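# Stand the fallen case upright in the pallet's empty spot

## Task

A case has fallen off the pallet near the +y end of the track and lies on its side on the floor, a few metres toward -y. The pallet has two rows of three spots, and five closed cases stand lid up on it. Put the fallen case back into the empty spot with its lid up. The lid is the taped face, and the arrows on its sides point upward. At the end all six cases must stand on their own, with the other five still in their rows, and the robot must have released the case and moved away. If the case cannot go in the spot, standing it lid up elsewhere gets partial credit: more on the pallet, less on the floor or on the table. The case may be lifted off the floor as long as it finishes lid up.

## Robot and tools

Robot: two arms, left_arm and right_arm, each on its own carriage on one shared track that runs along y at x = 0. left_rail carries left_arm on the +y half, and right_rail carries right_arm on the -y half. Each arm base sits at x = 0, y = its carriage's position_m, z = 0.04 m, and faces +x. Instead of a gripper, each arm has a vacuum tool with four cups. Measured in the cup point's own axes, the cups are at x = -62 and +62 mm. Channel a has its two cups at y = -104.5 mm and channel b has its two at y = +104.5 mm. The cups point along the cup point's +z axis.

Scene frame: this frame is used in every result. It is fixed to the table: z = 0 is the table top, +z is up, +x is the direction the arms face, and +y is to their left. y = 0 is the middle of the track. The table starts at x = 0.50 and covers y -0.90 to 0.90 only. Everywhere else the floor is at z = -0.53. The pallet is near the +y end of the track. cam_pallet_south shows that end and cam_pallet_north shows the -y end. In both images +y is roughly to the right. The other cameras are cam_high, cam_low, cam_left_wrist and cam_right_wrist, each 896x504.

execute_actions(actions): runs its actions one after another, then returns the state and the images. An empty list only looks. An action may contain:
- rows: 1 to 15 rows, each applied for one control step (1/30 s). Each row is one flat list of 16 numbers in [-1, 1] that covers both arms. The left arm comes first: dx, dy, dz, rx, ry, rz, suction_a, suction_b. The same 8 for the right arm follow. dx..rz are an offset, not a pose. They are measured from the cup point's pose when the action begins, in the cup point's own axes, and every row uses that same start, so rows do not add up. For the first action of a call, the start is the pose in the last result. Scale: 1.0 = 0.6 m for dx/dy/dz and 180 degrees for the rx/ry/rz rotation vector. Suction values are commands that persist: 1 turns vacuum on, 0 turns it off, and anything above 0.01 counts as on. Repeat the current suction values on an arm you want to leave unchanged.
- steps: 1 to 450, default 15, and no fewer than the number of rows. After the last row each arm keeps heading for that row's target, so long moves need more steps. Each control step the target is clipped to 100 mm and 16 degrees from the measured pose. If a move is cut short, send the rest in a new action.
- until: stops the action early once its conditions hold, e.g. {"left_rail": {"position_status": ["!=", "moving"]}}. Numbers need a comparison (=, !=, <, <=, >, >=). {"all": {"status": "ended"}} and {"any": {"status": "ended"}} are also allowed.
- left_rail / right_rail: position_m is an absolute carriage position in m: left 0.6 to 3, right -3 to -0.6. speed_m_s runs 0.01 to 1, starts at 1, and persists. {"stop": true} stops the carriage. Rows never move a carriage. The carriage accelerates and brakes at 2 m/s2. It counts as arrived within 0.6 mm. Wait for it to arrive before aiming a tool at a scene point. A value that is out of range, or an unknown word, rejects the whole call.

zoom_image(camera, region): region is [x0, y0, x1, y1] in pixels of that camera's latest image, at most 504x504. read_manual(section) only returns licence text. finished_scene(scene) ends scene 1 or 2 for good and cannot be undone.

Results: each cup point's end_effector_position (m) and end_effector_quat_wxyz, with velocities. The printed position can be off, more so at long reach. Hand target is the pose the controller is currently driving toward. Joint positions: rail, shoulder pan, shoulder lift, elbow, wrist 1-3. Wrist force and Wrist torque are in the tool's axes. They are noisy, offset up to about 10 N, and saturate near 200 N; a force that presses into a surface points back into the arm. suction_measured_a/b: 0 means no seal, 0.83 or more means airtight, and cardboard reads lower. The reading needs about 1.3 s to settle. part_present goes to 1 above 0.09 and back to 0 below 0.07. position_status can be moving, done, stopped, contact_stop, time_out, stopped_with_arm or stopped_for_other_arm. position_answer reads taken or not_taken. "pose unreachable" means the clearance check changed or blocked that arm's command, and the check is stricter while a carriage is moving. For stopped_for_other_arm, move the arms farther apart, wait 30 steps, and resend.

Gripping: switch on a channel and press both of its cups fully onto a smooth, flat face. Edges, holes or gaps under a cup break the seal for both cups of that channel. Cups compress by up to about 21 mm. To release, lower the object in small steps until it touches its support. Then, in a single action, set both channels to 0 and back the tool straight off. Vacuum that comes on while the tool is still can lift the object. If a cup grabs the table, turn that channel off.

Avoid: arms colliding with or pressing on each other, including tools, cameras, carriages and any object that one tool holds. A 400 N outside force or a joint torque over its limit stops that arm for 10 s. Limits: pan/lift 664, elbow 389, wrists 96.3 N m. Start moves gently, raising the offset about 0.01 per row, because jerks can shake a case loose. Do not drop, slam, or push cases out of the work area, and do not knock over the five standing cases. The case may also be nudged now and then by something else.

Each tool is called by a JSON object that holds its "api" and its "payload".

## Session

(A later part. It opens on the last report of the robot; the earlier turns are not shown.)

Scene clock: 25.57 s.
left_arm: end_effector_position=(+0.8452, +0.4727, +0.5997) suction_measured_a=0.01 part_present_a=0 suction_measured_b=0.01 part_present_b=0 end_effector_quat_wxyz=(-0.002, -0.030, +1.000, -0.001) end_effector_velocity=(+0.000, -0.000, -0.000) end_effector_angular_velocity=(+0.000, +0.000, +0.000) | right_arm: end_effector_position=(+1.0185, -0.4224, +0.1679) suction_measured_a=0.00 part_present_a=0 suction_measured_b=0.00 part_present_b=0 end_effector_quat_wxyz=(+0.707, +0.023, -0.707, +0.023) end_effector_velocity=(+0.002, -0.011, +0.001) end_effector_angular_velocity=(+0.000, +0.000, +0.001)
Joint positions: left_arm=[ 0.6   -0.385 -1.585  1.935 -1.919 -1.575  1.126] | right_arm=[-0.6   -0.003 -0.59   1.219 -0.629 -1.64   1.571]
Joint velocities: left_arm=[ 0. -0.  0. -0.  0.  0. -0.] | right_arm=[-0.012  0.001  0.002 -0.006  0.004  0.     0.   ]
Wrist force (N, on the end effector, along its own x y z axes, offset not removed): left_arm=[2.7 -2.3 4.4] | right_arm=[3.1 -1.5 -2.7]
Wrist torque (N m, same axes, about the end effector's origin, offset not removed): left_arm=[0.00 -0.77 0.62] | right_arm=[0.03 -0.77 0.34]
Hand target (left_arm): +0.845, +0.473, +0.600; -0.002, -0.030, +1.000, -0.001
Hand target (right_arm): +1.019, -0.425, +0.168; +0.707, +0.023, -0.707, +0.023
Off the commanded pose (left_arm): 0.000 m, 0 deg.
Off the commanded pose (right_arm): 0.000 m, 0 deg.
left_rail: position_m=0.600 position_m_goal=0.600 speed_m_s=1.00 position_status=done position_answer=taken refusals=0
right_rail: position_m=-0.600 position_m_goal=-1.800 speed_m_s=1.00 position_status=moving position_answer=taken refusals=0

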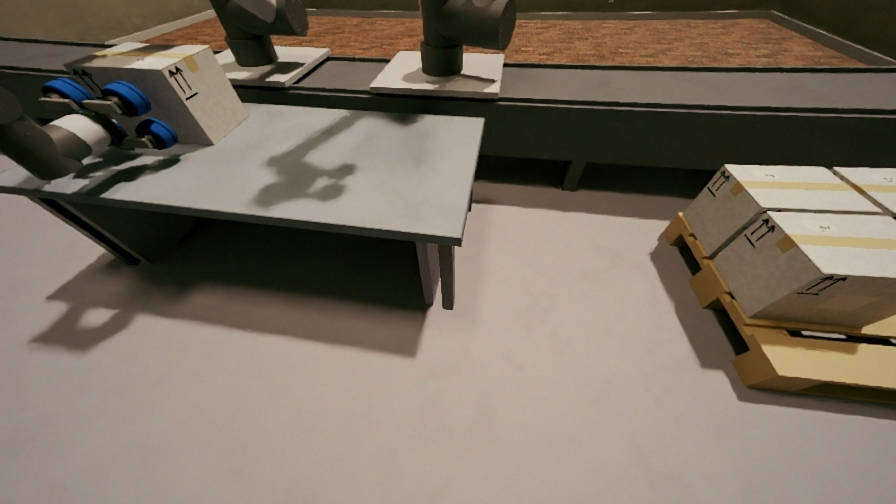

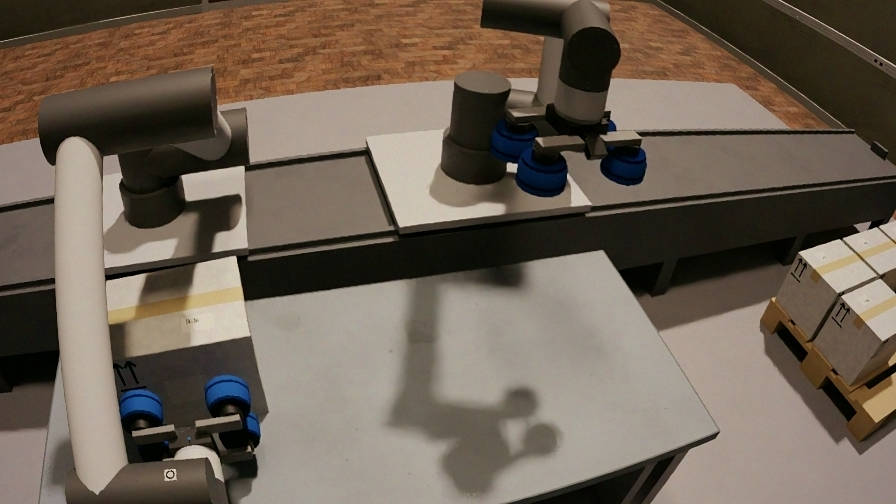

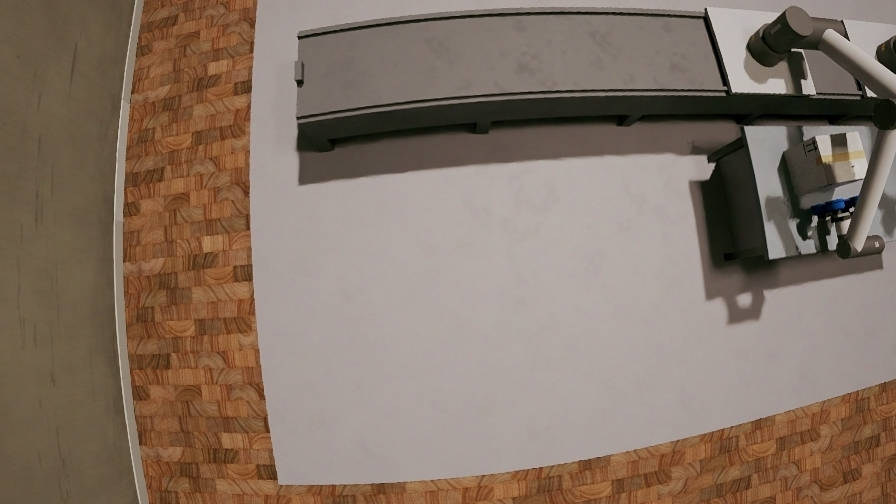

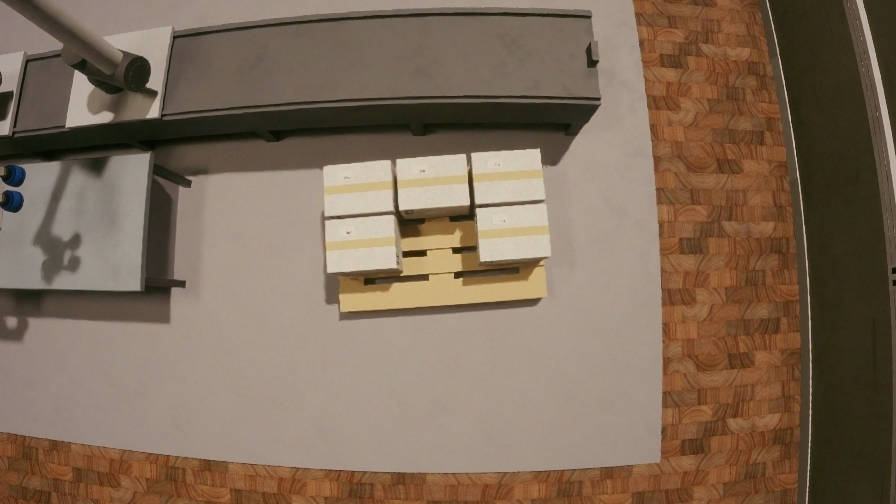

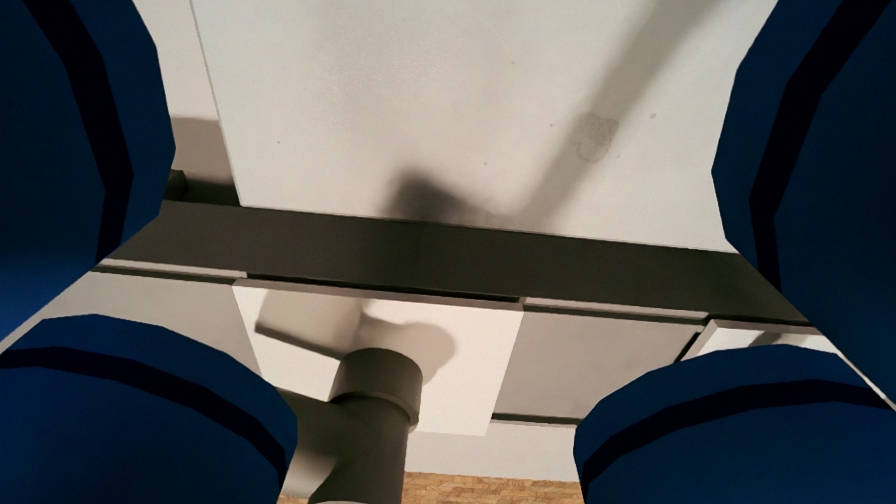

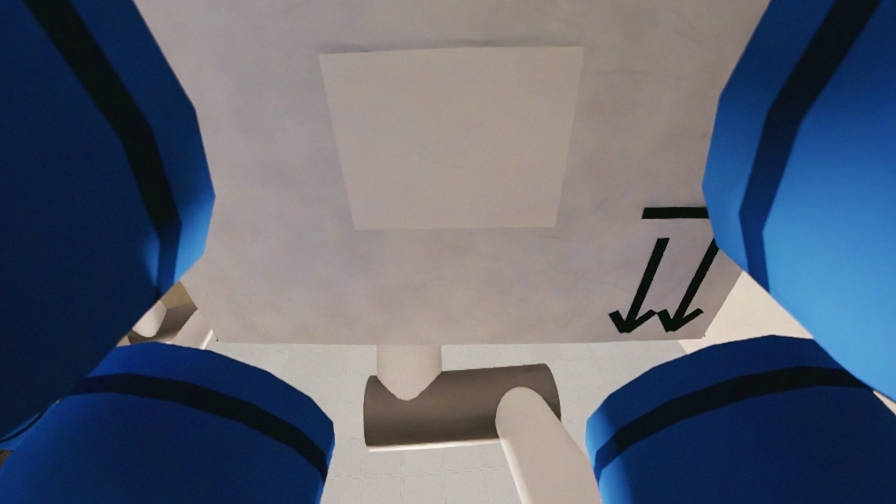

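{"api": "execute_actions", "payload": {"actions": [{"steps":1},{"rows":[
[0.001,-0.01,0,0,0,0,0,0, 0,0,0,0,0,0,0,0],
[0.004,-0.03,0,0,0,0,0,0, 0,0,0,0,0,0,0,0],
[0.007,-0.06,0,0,0,0,0,0, 0,0,0,0,0,0,0,0],
[0.012,-0.10,0,0,0,0,0,0, 0,0,0,0,0,0,0,0],
[0.018,-0.15,0,0,0,0,0,0, 0,0,0,0,0,0,0,0],
[0.025,-0.21,0,0,0,0,0,0, 0,0,0,0,0,0,0,0],
[0.035,-0.29,0,0,0,0,0,0, 0,0,0,0,0,0,0,0],
[0.05,-0.4,0,0,0,0,0,0, 0,0,0,0,0,0,0,0],
[0.119,-1.0,0,0,0,0,0,0, 0,0,0,0,0,0,0,0]],"steps":32}]}}

Scene clock: 27.00 s.
left_arm: end_effector_position=(+0.8099, +0.0238, +0.6007) suction_measured_a=0.01 part_present_a=0 suction_measured_b=0.01 part_present_b=0 end_effector_quat_wxyz=(-0.002, -0.028, +1.000, -0.002) end_effector_velocity=(-0.032, -0.483, -0.003) end_effector_angular_velocity=(+0.002, -0.001, -0.001) | right_arm: end_effector_position=(+1.0190, -1.5541, +0.1680) suction_measured_a=0.00 part_present_a=0 suction_measured_b=0.00 part_present_b=0 end_effector_quat_wxyz=(+0.707, +0.023, -0.707, +0.023) end_effector_velocity=(-0.000, -0.527, -0.000) end_effector_angular_velocity=(+0.000, +0.000, -0.000)
Joint positions: left_arm=[ 0.6   -0.82  -1.424  1.76  -1.907 -1.576  0.694] | right_arm=[-1.732 -0.003 -0.589  1.218 -0.628 -1.64   1.571]
Joint velocities: left_arm=[ 0.    -0.362  0.29  -0.339  0.048  0.002 -0.362] | right_arm=[-0.527 -0.     0.    -0.     0.    -0.    -0.   ]
Wrist force (N, on the end effector, along its own x y z axes, offset not removed): left_arm=[3.9 -2.0 3.8] | right_arm=[4.0 -5.6 1.0]
Wrist torque (N m, same axes, about the end effector's origin, offset not removed): left_arm=[0.03 -0.96 0.65] | right_arm=[-0.38 -1.02 0.52]
Hand target (left_arm): +0.803, -0.055, +0.600; -0.001, -0.029, +1.000, -0.002
Hand target (right_arm): +1.019, -1.575, +0.168; +0.707, +0.023, -0.707, +0.023
Off the commanded pose (left_arm): 0.154 m, 0 deg; position clipped at the last step of the last action.
Off the commanded pose (right_arm): 0.000 m, 0 deg.
left_rail: position_m=0.600 position_m_goal=0.600 speed_m_s=1.00 position_status=done position_answer=taken refusals=0
right_rail: position_m=-1.732 position_m_goal=-1.800 speed_m_s=1.00 position_status=moving position_answer=taken refusals=0

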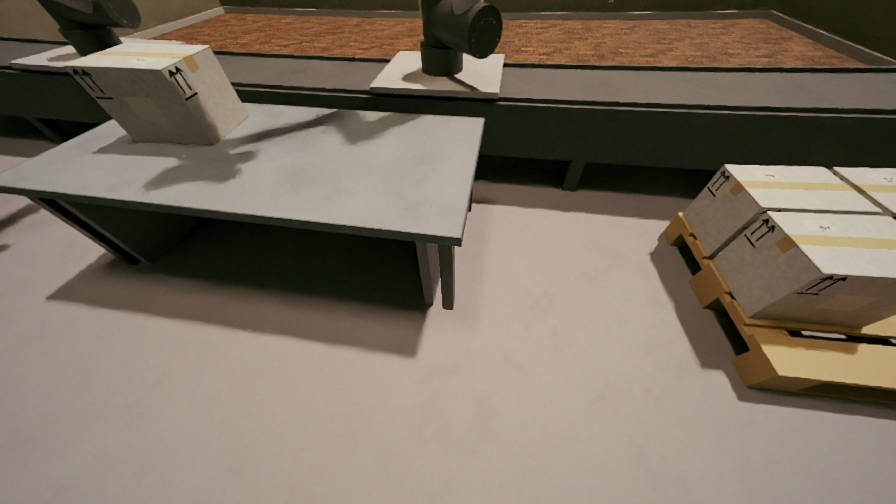

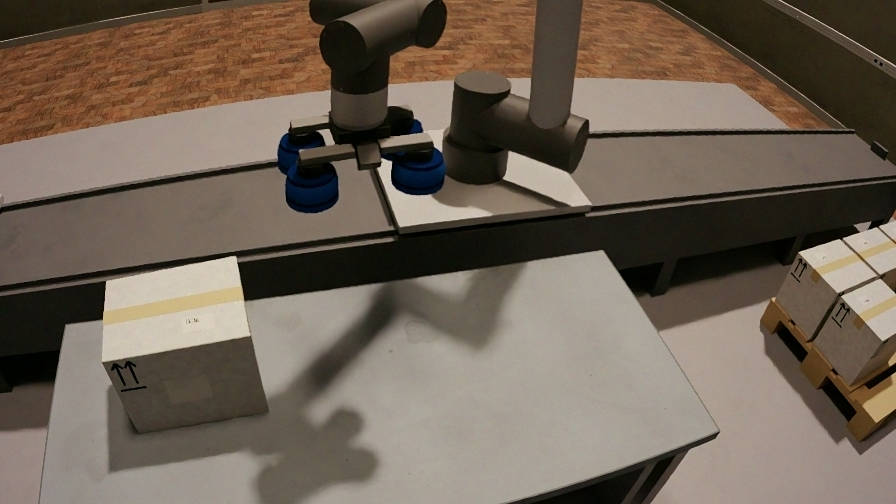

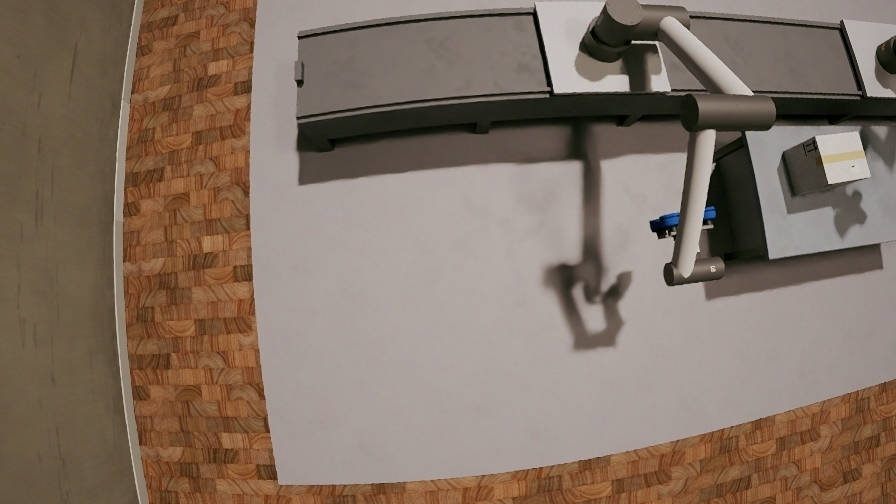

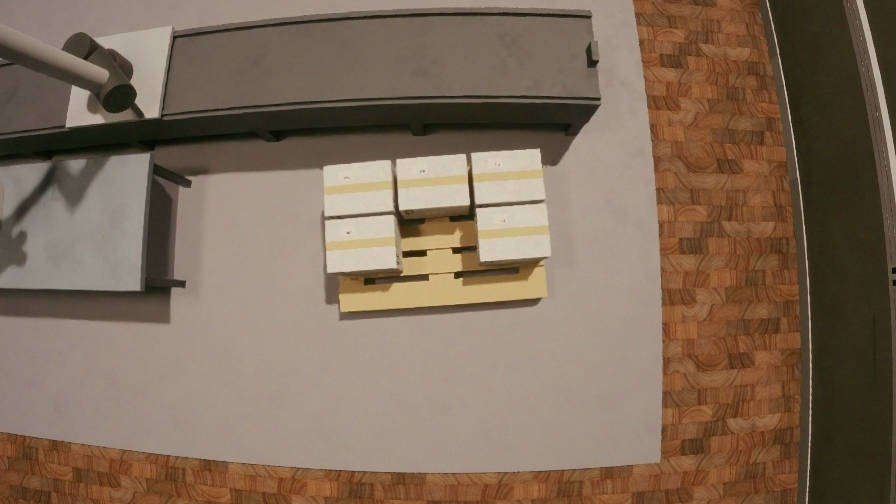

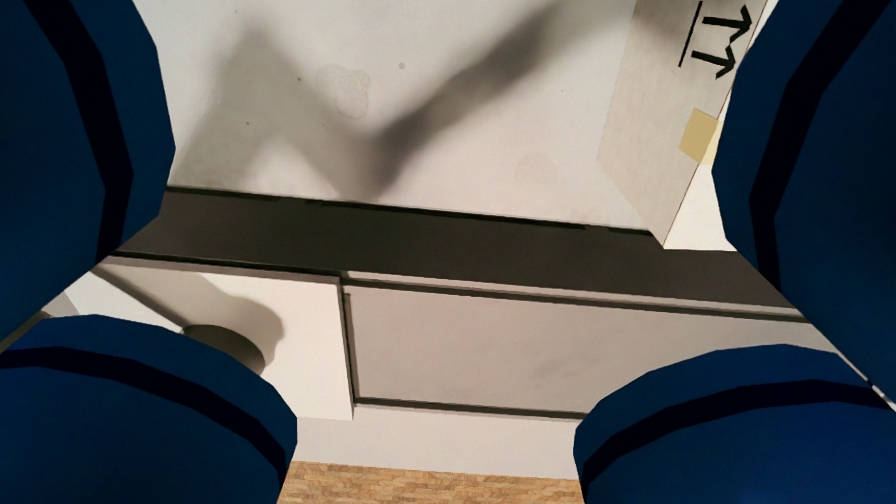

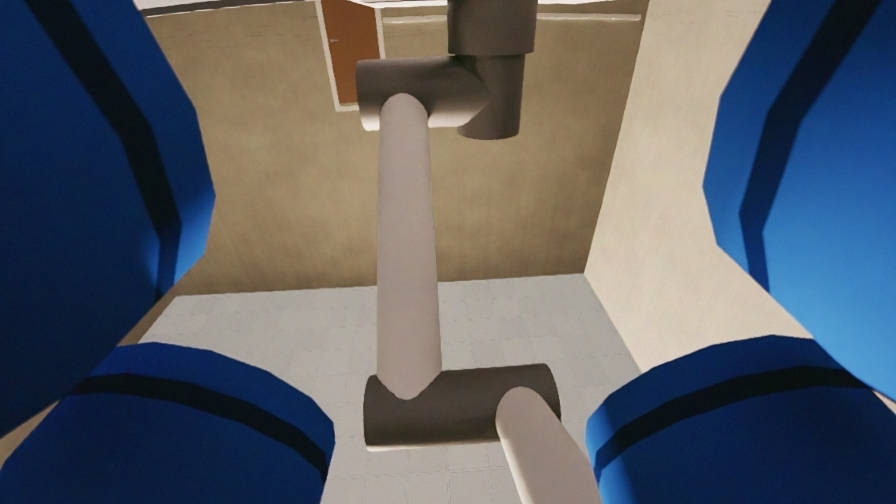

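{"api": "execute_actions", "payload": {"actions": [{"rows":[
[0.015,-0.15,0,0,0,0,0,0, 0,0,0,0,0,0,0,0],
[0.018,-0.18,0,0,0,0,0,0, 0,0,0,0,0,0,0,0],
[0.022,-0.22,0,0,0,0,0,0, 0,0,0,0,0,0,0,0],
[0.027,-0.27,0,0,0,0,0,0, 0,0,0,0,0,0,0,0],
[0.033,-0.33,0,0,0,0,0,0, 0,0,0,0,0,0,0,0],
[0.04,-0.42,0,0,0,0,0,0, 0,0,0,0,0,0,0,0],
[0.071,-0.765,0,-0.0013,-0.0013,-0.002,0,0, 0,0,0,0,0,0,0,0]],"steps":30}]}}

{"api": "execute_actions", "payload": {"actions": [{"steps":6}]}}

Scene clock: 28.53 s.
left_arm: end_effector_position=(+0.7910, -0.4232, +0.6013) suction_measured_a=0.01 part_present_a=0 suction_measured_b=0.01 part_present_b=0 end_effector_quat_wxyz=(+0.001, -0.031, +1.000, -0.001) end_effector_velocity=(+0.020, -0.102, +0.006) end_effector_angular_velocity=(+0.010, +0.005, +0.003) | right_arm: end_effector_position=(+1.0190, -1.6225, +0.1680) suction_measured_a=0.00 part_present_a=0 suction_measured_b=0.00 part_present_b=0 end_effector_quat_wxyz=(+0.707, +0.023, -0.707, +0.023) end_effector_velocity=(+0.000, -0.000, -0.000) end_effector_angular_velocity=(+0.000, +0.000, -0.000)
Joint positions: left_arm=[ 0.6   -1.069 -1.083  1.287 -1.777 -1.57   0.439] | right_arm=[-1.8   -0.003 -0.589  1.218 -0.628 -1.64   1.571]
Joint velocities: left_arm=[ 0.    -0.025  0.113 -0.188  0.086  0.    -0.028] | right_arm=[ 0. -0.  0. -0.  0. -0. -0.]
Wrist force (N, on the end effector, along its own x y z axes, offset not removed): left_arm=[1.4 -3.8 6.5] | right_arm=[4.3 -0.5 -1.9]
Wrist torque (N m, same axes, about the end effector's origin, offset not removed): left_arm=[-0.19 -0.63 0.64] | right_arm=[0.27 -0.92 0.35]
Hand target (left_arm): +0.794, -0.436, +0.602; +0.000, -0.031, +1.000, +0.000
Hand target (right_arm): +1.019, -1.622, +0.168; +0.707, +0.023, -0.707, +0.023
Off the commanded pose (left_arm): 0.014 m, 0 deg.
Off the commanded pose (right_arm): 0.000 m, 0 deg.
left_rail: position_m=0.600 position_m_goal=0.600 speed_m_s=1.00 position_status=done position_answer=taken refusals=0
right_rail: position_m=-1.800 position_m_goal=-1.800 speed_m_s=1.00 position_status=done position_answer=taken refusals=0

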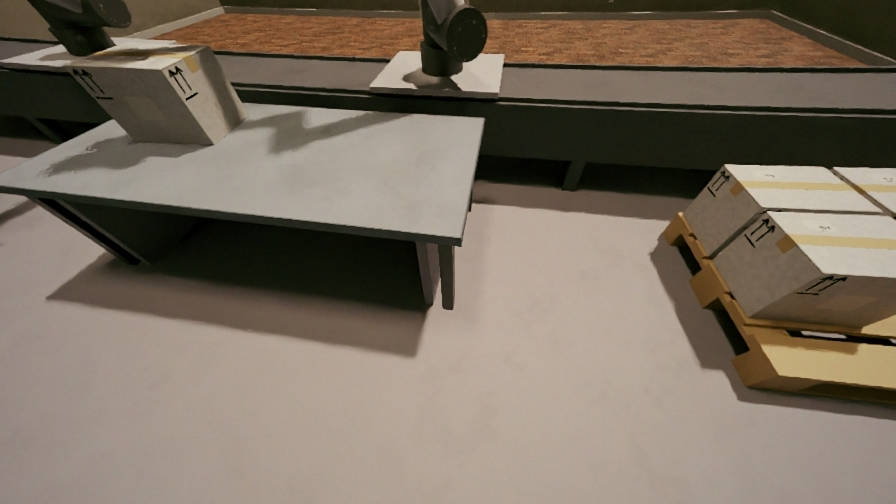

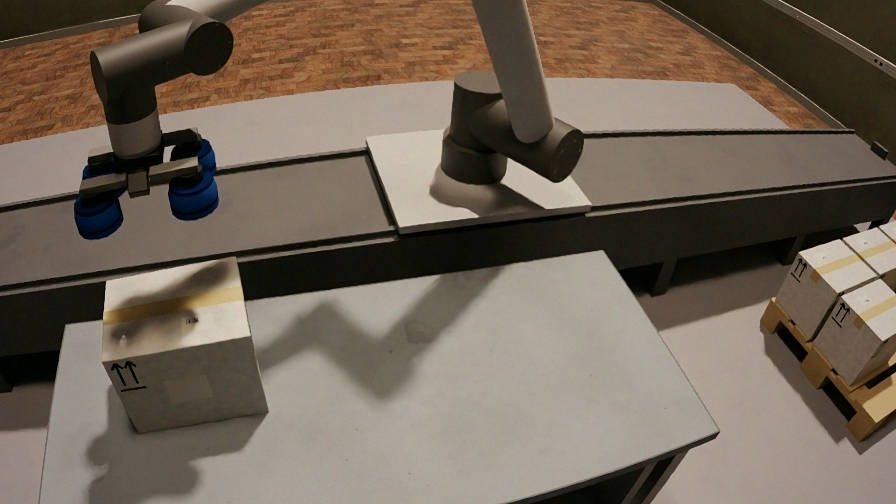

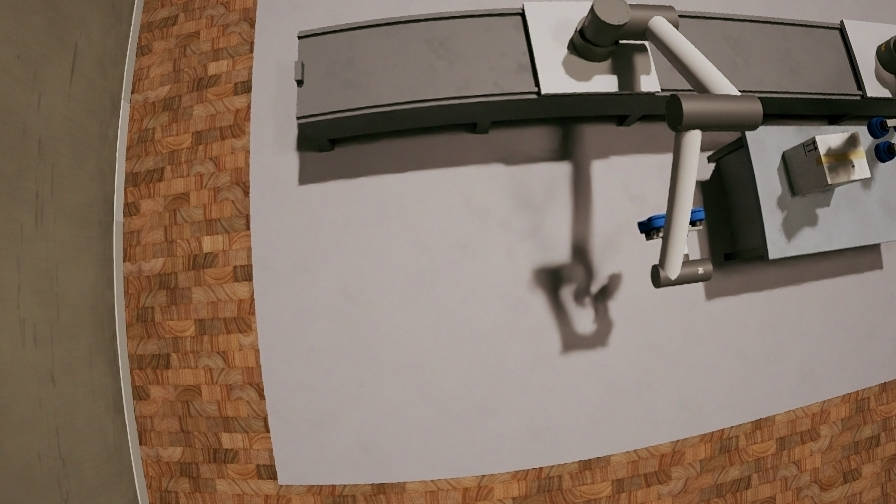

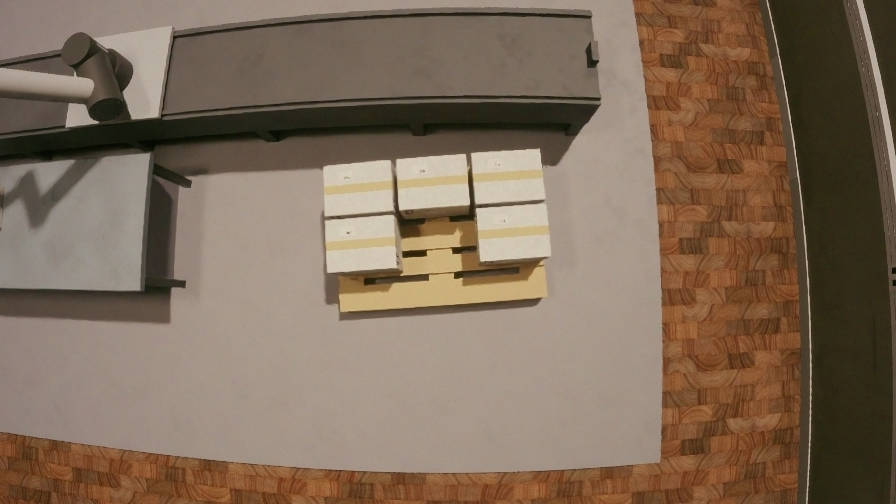

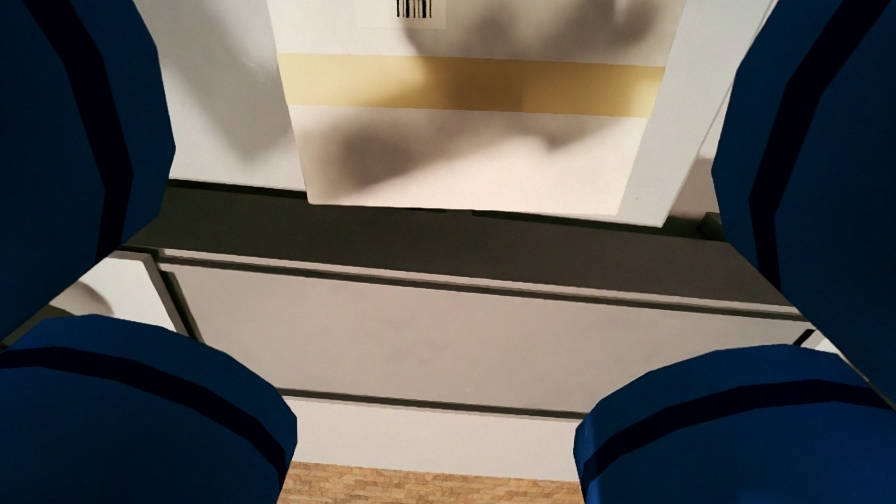

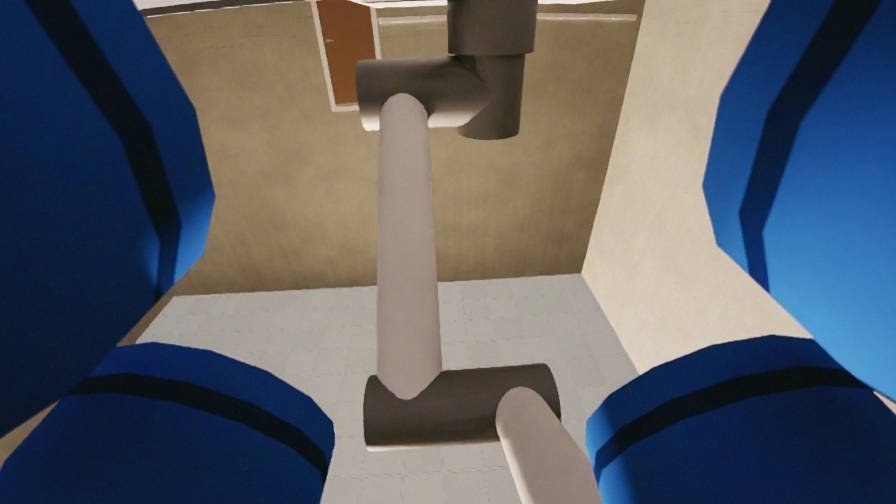

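Scene clock: 28.73 s.
left_arm: end_effector_position=(+0.7934, -0.4338, +0.6022) suction_measured_a=0.01 part_present_a=0 suction_measured_b=0.01 part_present_b=0 end_effector_quat_wxyz=(+0.000, -0.031, +1.000, +0.000) end_effector_velocity=(+0.005, -0.023, +0.002) end_effector_angular_velocity=(+0.003, +0.002, +0.001) | right_arm: end_effector_position=(+1.0190, -1.6225, +0.1680) suction_measured_a=0.00 part_present_a=0 suction_measured_b=0.00 part_present_b=0 end_effector_quat_wxyz=(+0.707, +0.023, -0.707, +0.023) end_effector_velocity=(+0.000, -0.000, +0.000) end_effector_angular_velocity=(-0.000, -0.000, -0.000)
Joint positions: left_arm=[ 0.6   -1.071 -1.071  1.267 -1.767 -1.57   0.437] | right_arm=[-1.8   -0.003 -0.589  1.218 -0.628 -1.64   1.571]
Joint velocities: left_arm=[ 0.    -0.005  0.026 -0.046  0.023  0.    -0.006] | right_arm=[ 0. -0. -0.  0. -0.  0.  0.]
Wrist force (N, on the end effector, along its own x y z axes, offset not removed): left_arm=[1.6 -3.2 7.2] | right_arm=[3.1 -1.8 2.2]
Wrist torque (N m, same axes, about the end effector's origin, offset not removed): left_arm=[-0.04 -0.69 0.56] | right_arm=[0.05 -0.77 0.31]
Hand target (left_arm): +0.794, -0.437, +0.603; +0.000, -0.032, +1.000, +0.000
Hand target (right_arm): +1.019, -1.622, +0.168; +0.707, +0.023, -0.707, +0.023
Off the commanded pose (left_arm): 0.003 m, 0 deg.
Off the commanded pose (right_arm): 0.000 m, 0 deg.
left_rail: position_m=0.600 position_m_goal=0.600 speed_m_s=1.00 position_status=done position_answer=taken refusals=0
right_rail: position_m=-1.800 position_m_goal=-1.800 speed_m_s=1.00 position_status=done position_answer=taken refusals=0

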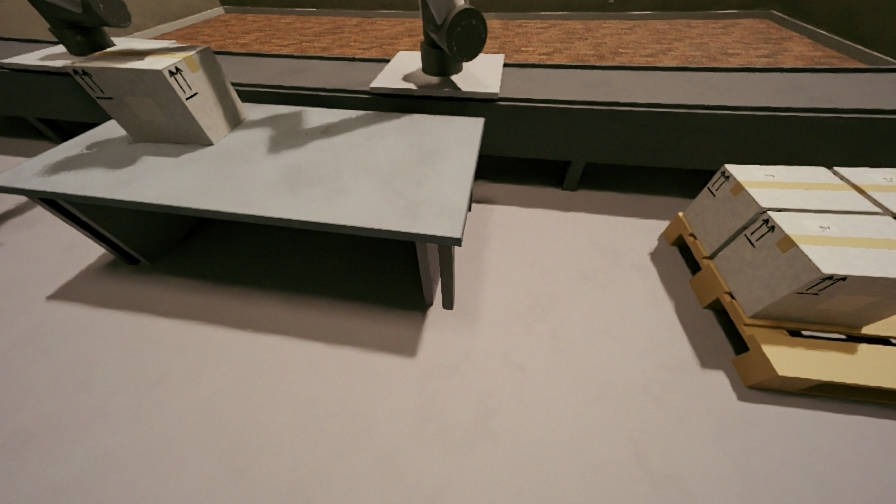

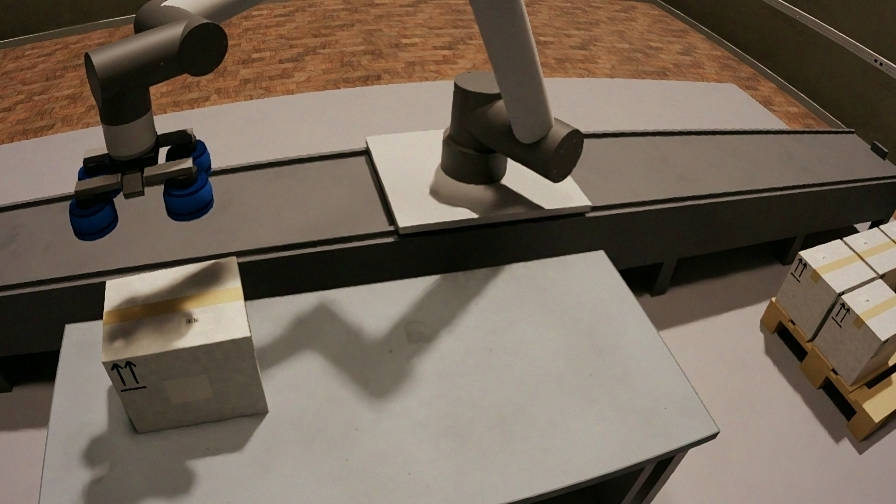

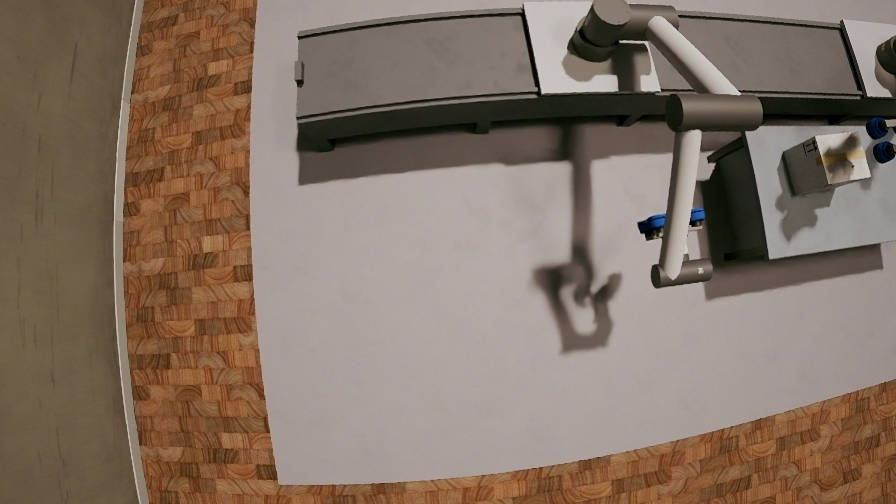

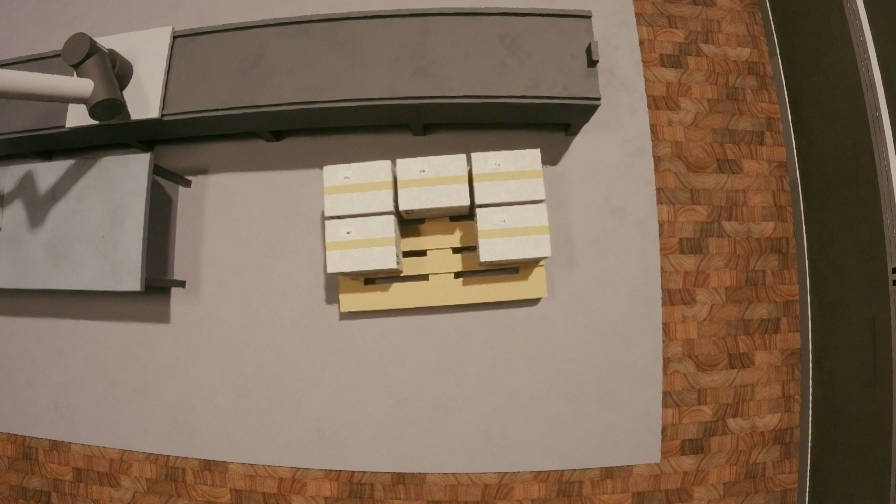

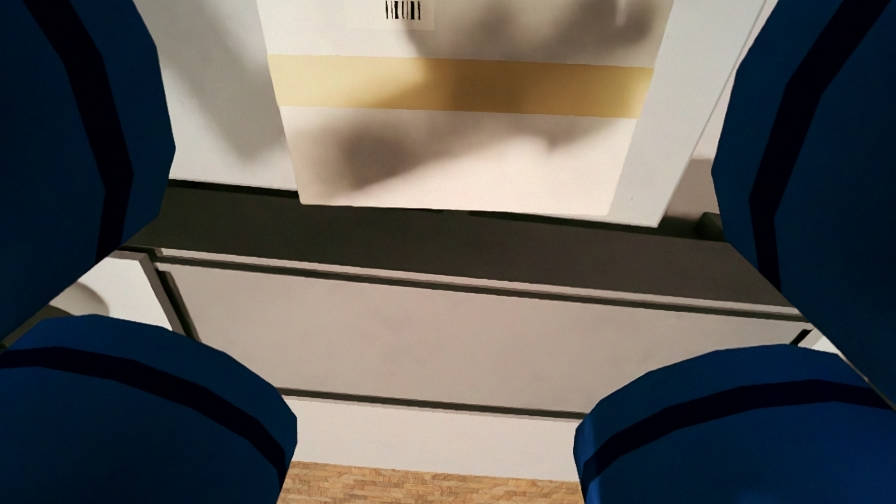

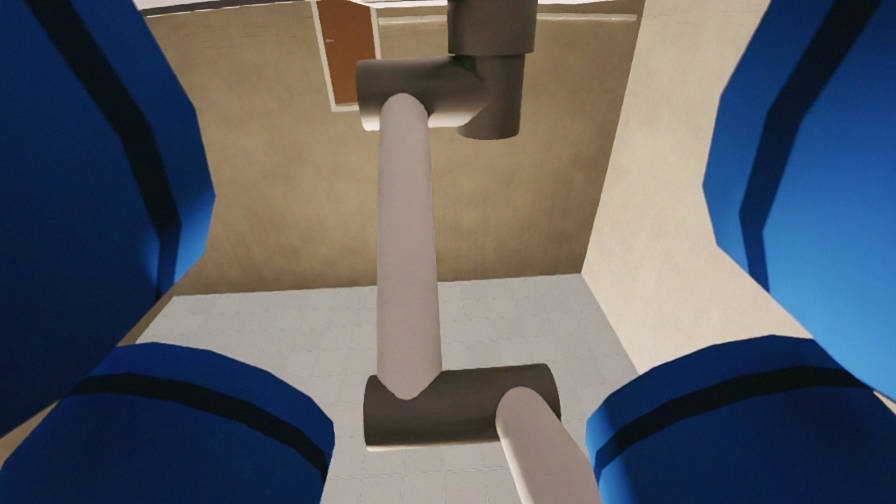

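{"api": "execute_actions", "payload": {"actions": [{"rows":[
[0.002,-0.005,0.01,0,0,0,0,0, 0,0,0,0,0,0,0,0],
[0.005,-0.008,0.03,0,0,-0.001,0,0, 0,0,0,0,0,0,0,0],
[0.008,-0.010,0.06,0,0,-0.002,0,0, 0,0,0,0,0,0,0,0],
[0.011,-0.012,0.10,0,0,-0.003,0,0, 0,0,0,0,0,0,0,0],
[0.013,-0.013,0.15,0,0,-0.003,0,0, 0,0,0,0,0,0,0,0],
[0.013,-0.013,0.21,0,0,-0.003,0,0, 0,0,0,0,0,0,0,0],
[0.013,-0.013,0.29,0,0,-0.003,0,0, 0,0,0,0,0,0,0,0],
[0.013,-0.013,0.545,0,0,-0.003,1,1, 0,0,0,0,0,0,0,0]],"steps":40}]}}

Scene clock: 30.77 s.
left_arm: end_effector_position=(+0.7868, -0.4420, +0.2758) suction_measured_a=0.94 part_present_a=1 suction_measured_b=0.94 part_present_b=1 end_effector_quat_wxyz=(+0.000, -0.036, +0.999, +0.000) end_effector_velocity=(+0.000, -0.000, -0.003) end_effector_angular_velocity=(+0.000, +0.000, +0.000) | right_arm: end_effector_position=(+1.0190, -1.6225, +0.1680) suction_measured_a=0.00 part_present_a=0 suction_measured_b=0.00 part_present_b=0 end_effector_quat_wxyz=(+0.707, +0.023, -0.707, +0.023) end_effector_velocity=(+0.000, -0.000, -0.000) end_effector_angular_velocity=(-0.000, +0.000, -0.000)
Joint positions: left_arm=[ 0.6   -1.079 -0.922  1.501 -2.15  -1.57   0.42 ] | right_arm=[-1.8   -0.003 -0.589  1.218 -0.628 -1.64   1.571]
Joint velocities: left_arm=[ 0.     0.     0.002  0.001 -0.003  0.    -0.   ] | right_arm=[ 0. -0.  0. -0. -0.  0.  0.]
Wrist force (N, on the end effector, along its own x y z axes, offset not removed): left_arm=[4.0 -5.3 -24.2] | right_arm=[3.9 -2.1 -4.1]
Wrist torque (N m, same axes, about the end effector's origin, offset not removed): left_arm=[2.48 0.02 0.63] | right_arm=[-0.03 -0.83 0.36]
Hand target (left_arm): +0.787, -0.442, +0.275; +0.000, -0.036, +0.999, +0.000
Hand target (right_arm): +1.019, -1.622, +0.168; +0.707, +0.023, -0.707, +0.023
Off the commanded pose (left_arm): 0.001 m, 0 deg.
Off the commanded pose (right_arm): 0.000 m, 0 deg.
left_rail: position_m=0.600 position_m_goal=0.600 speed_m_s=1.00 position_status=done position_answer=taken refusals=0
right_rail: position_m=-1.800 position_m_goal=-1.800 speed_m_s=1.00 position_status=done position_answer=taken refusals=0

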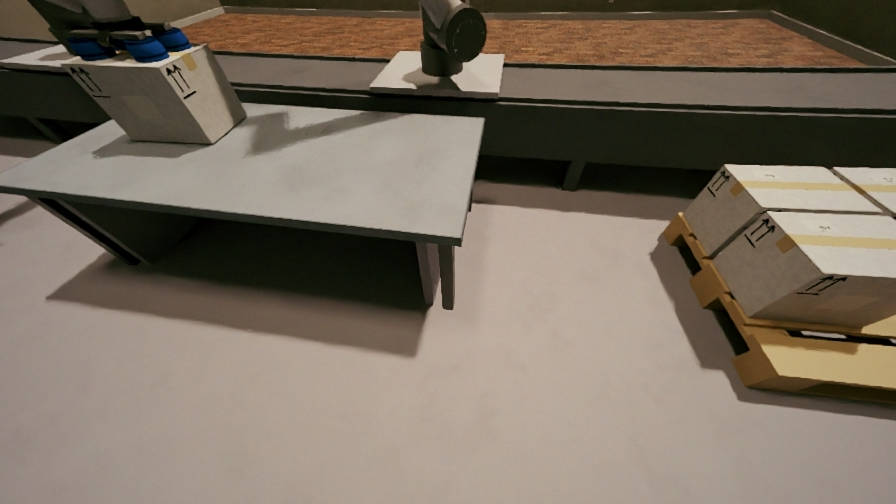

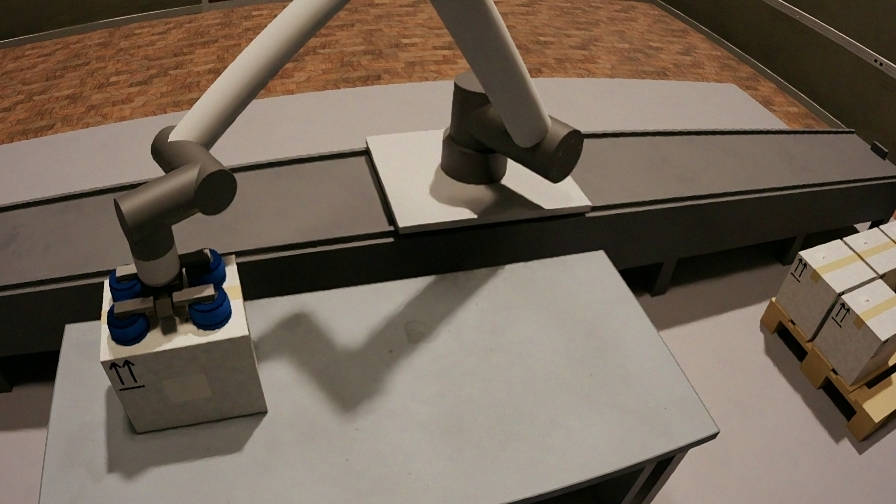

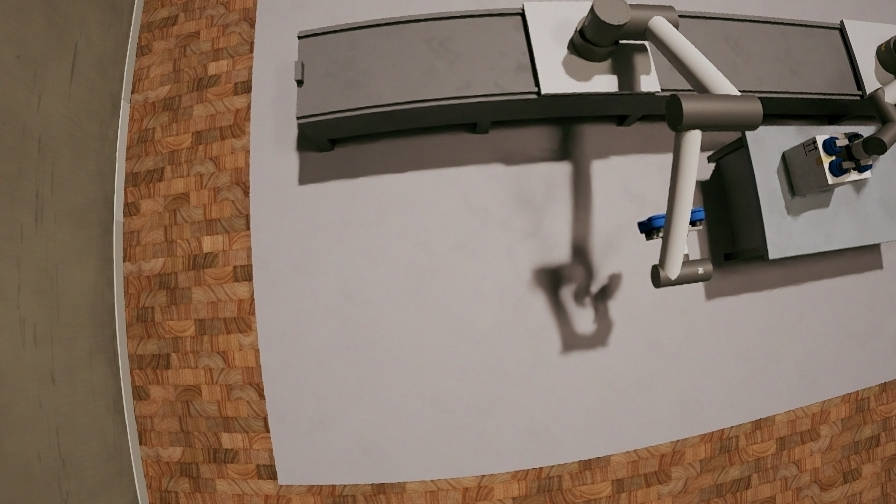

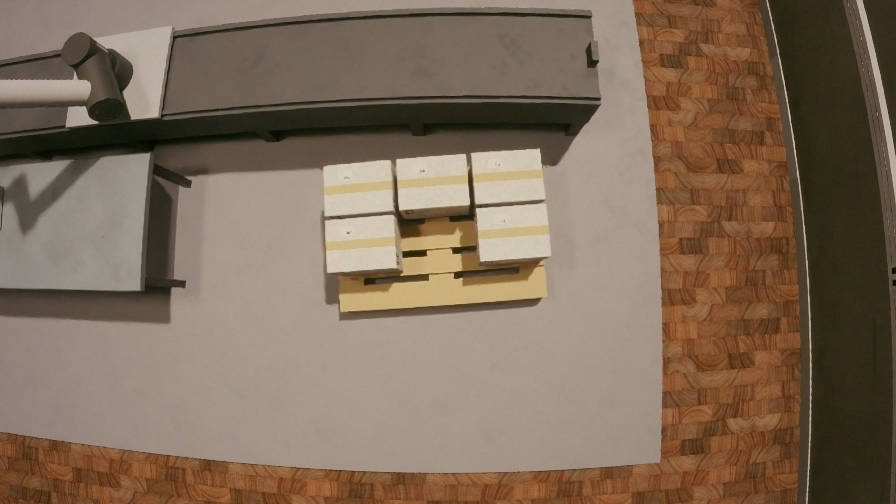

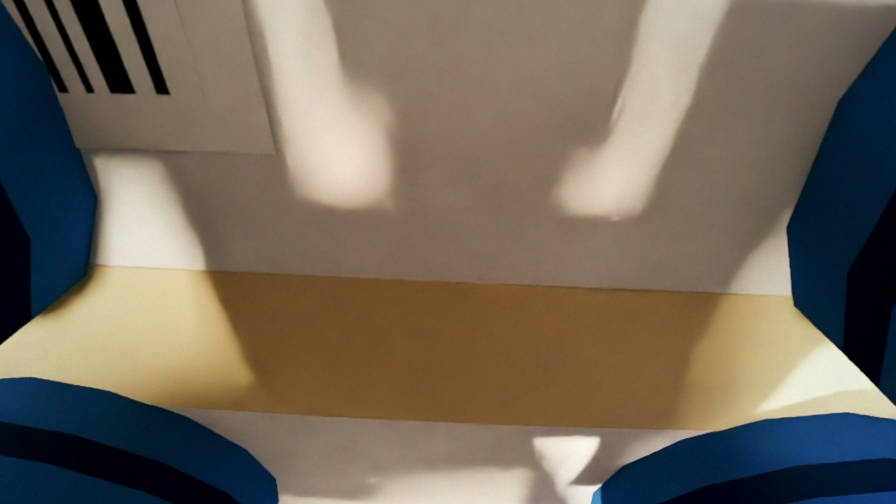

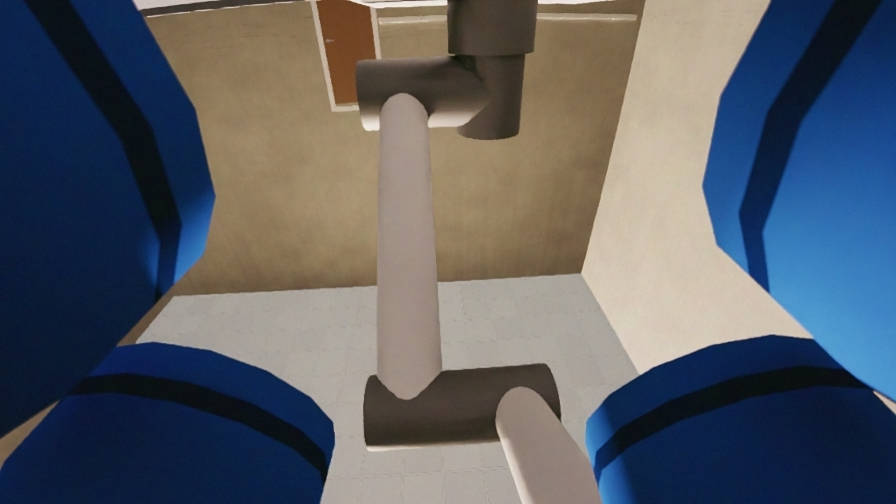

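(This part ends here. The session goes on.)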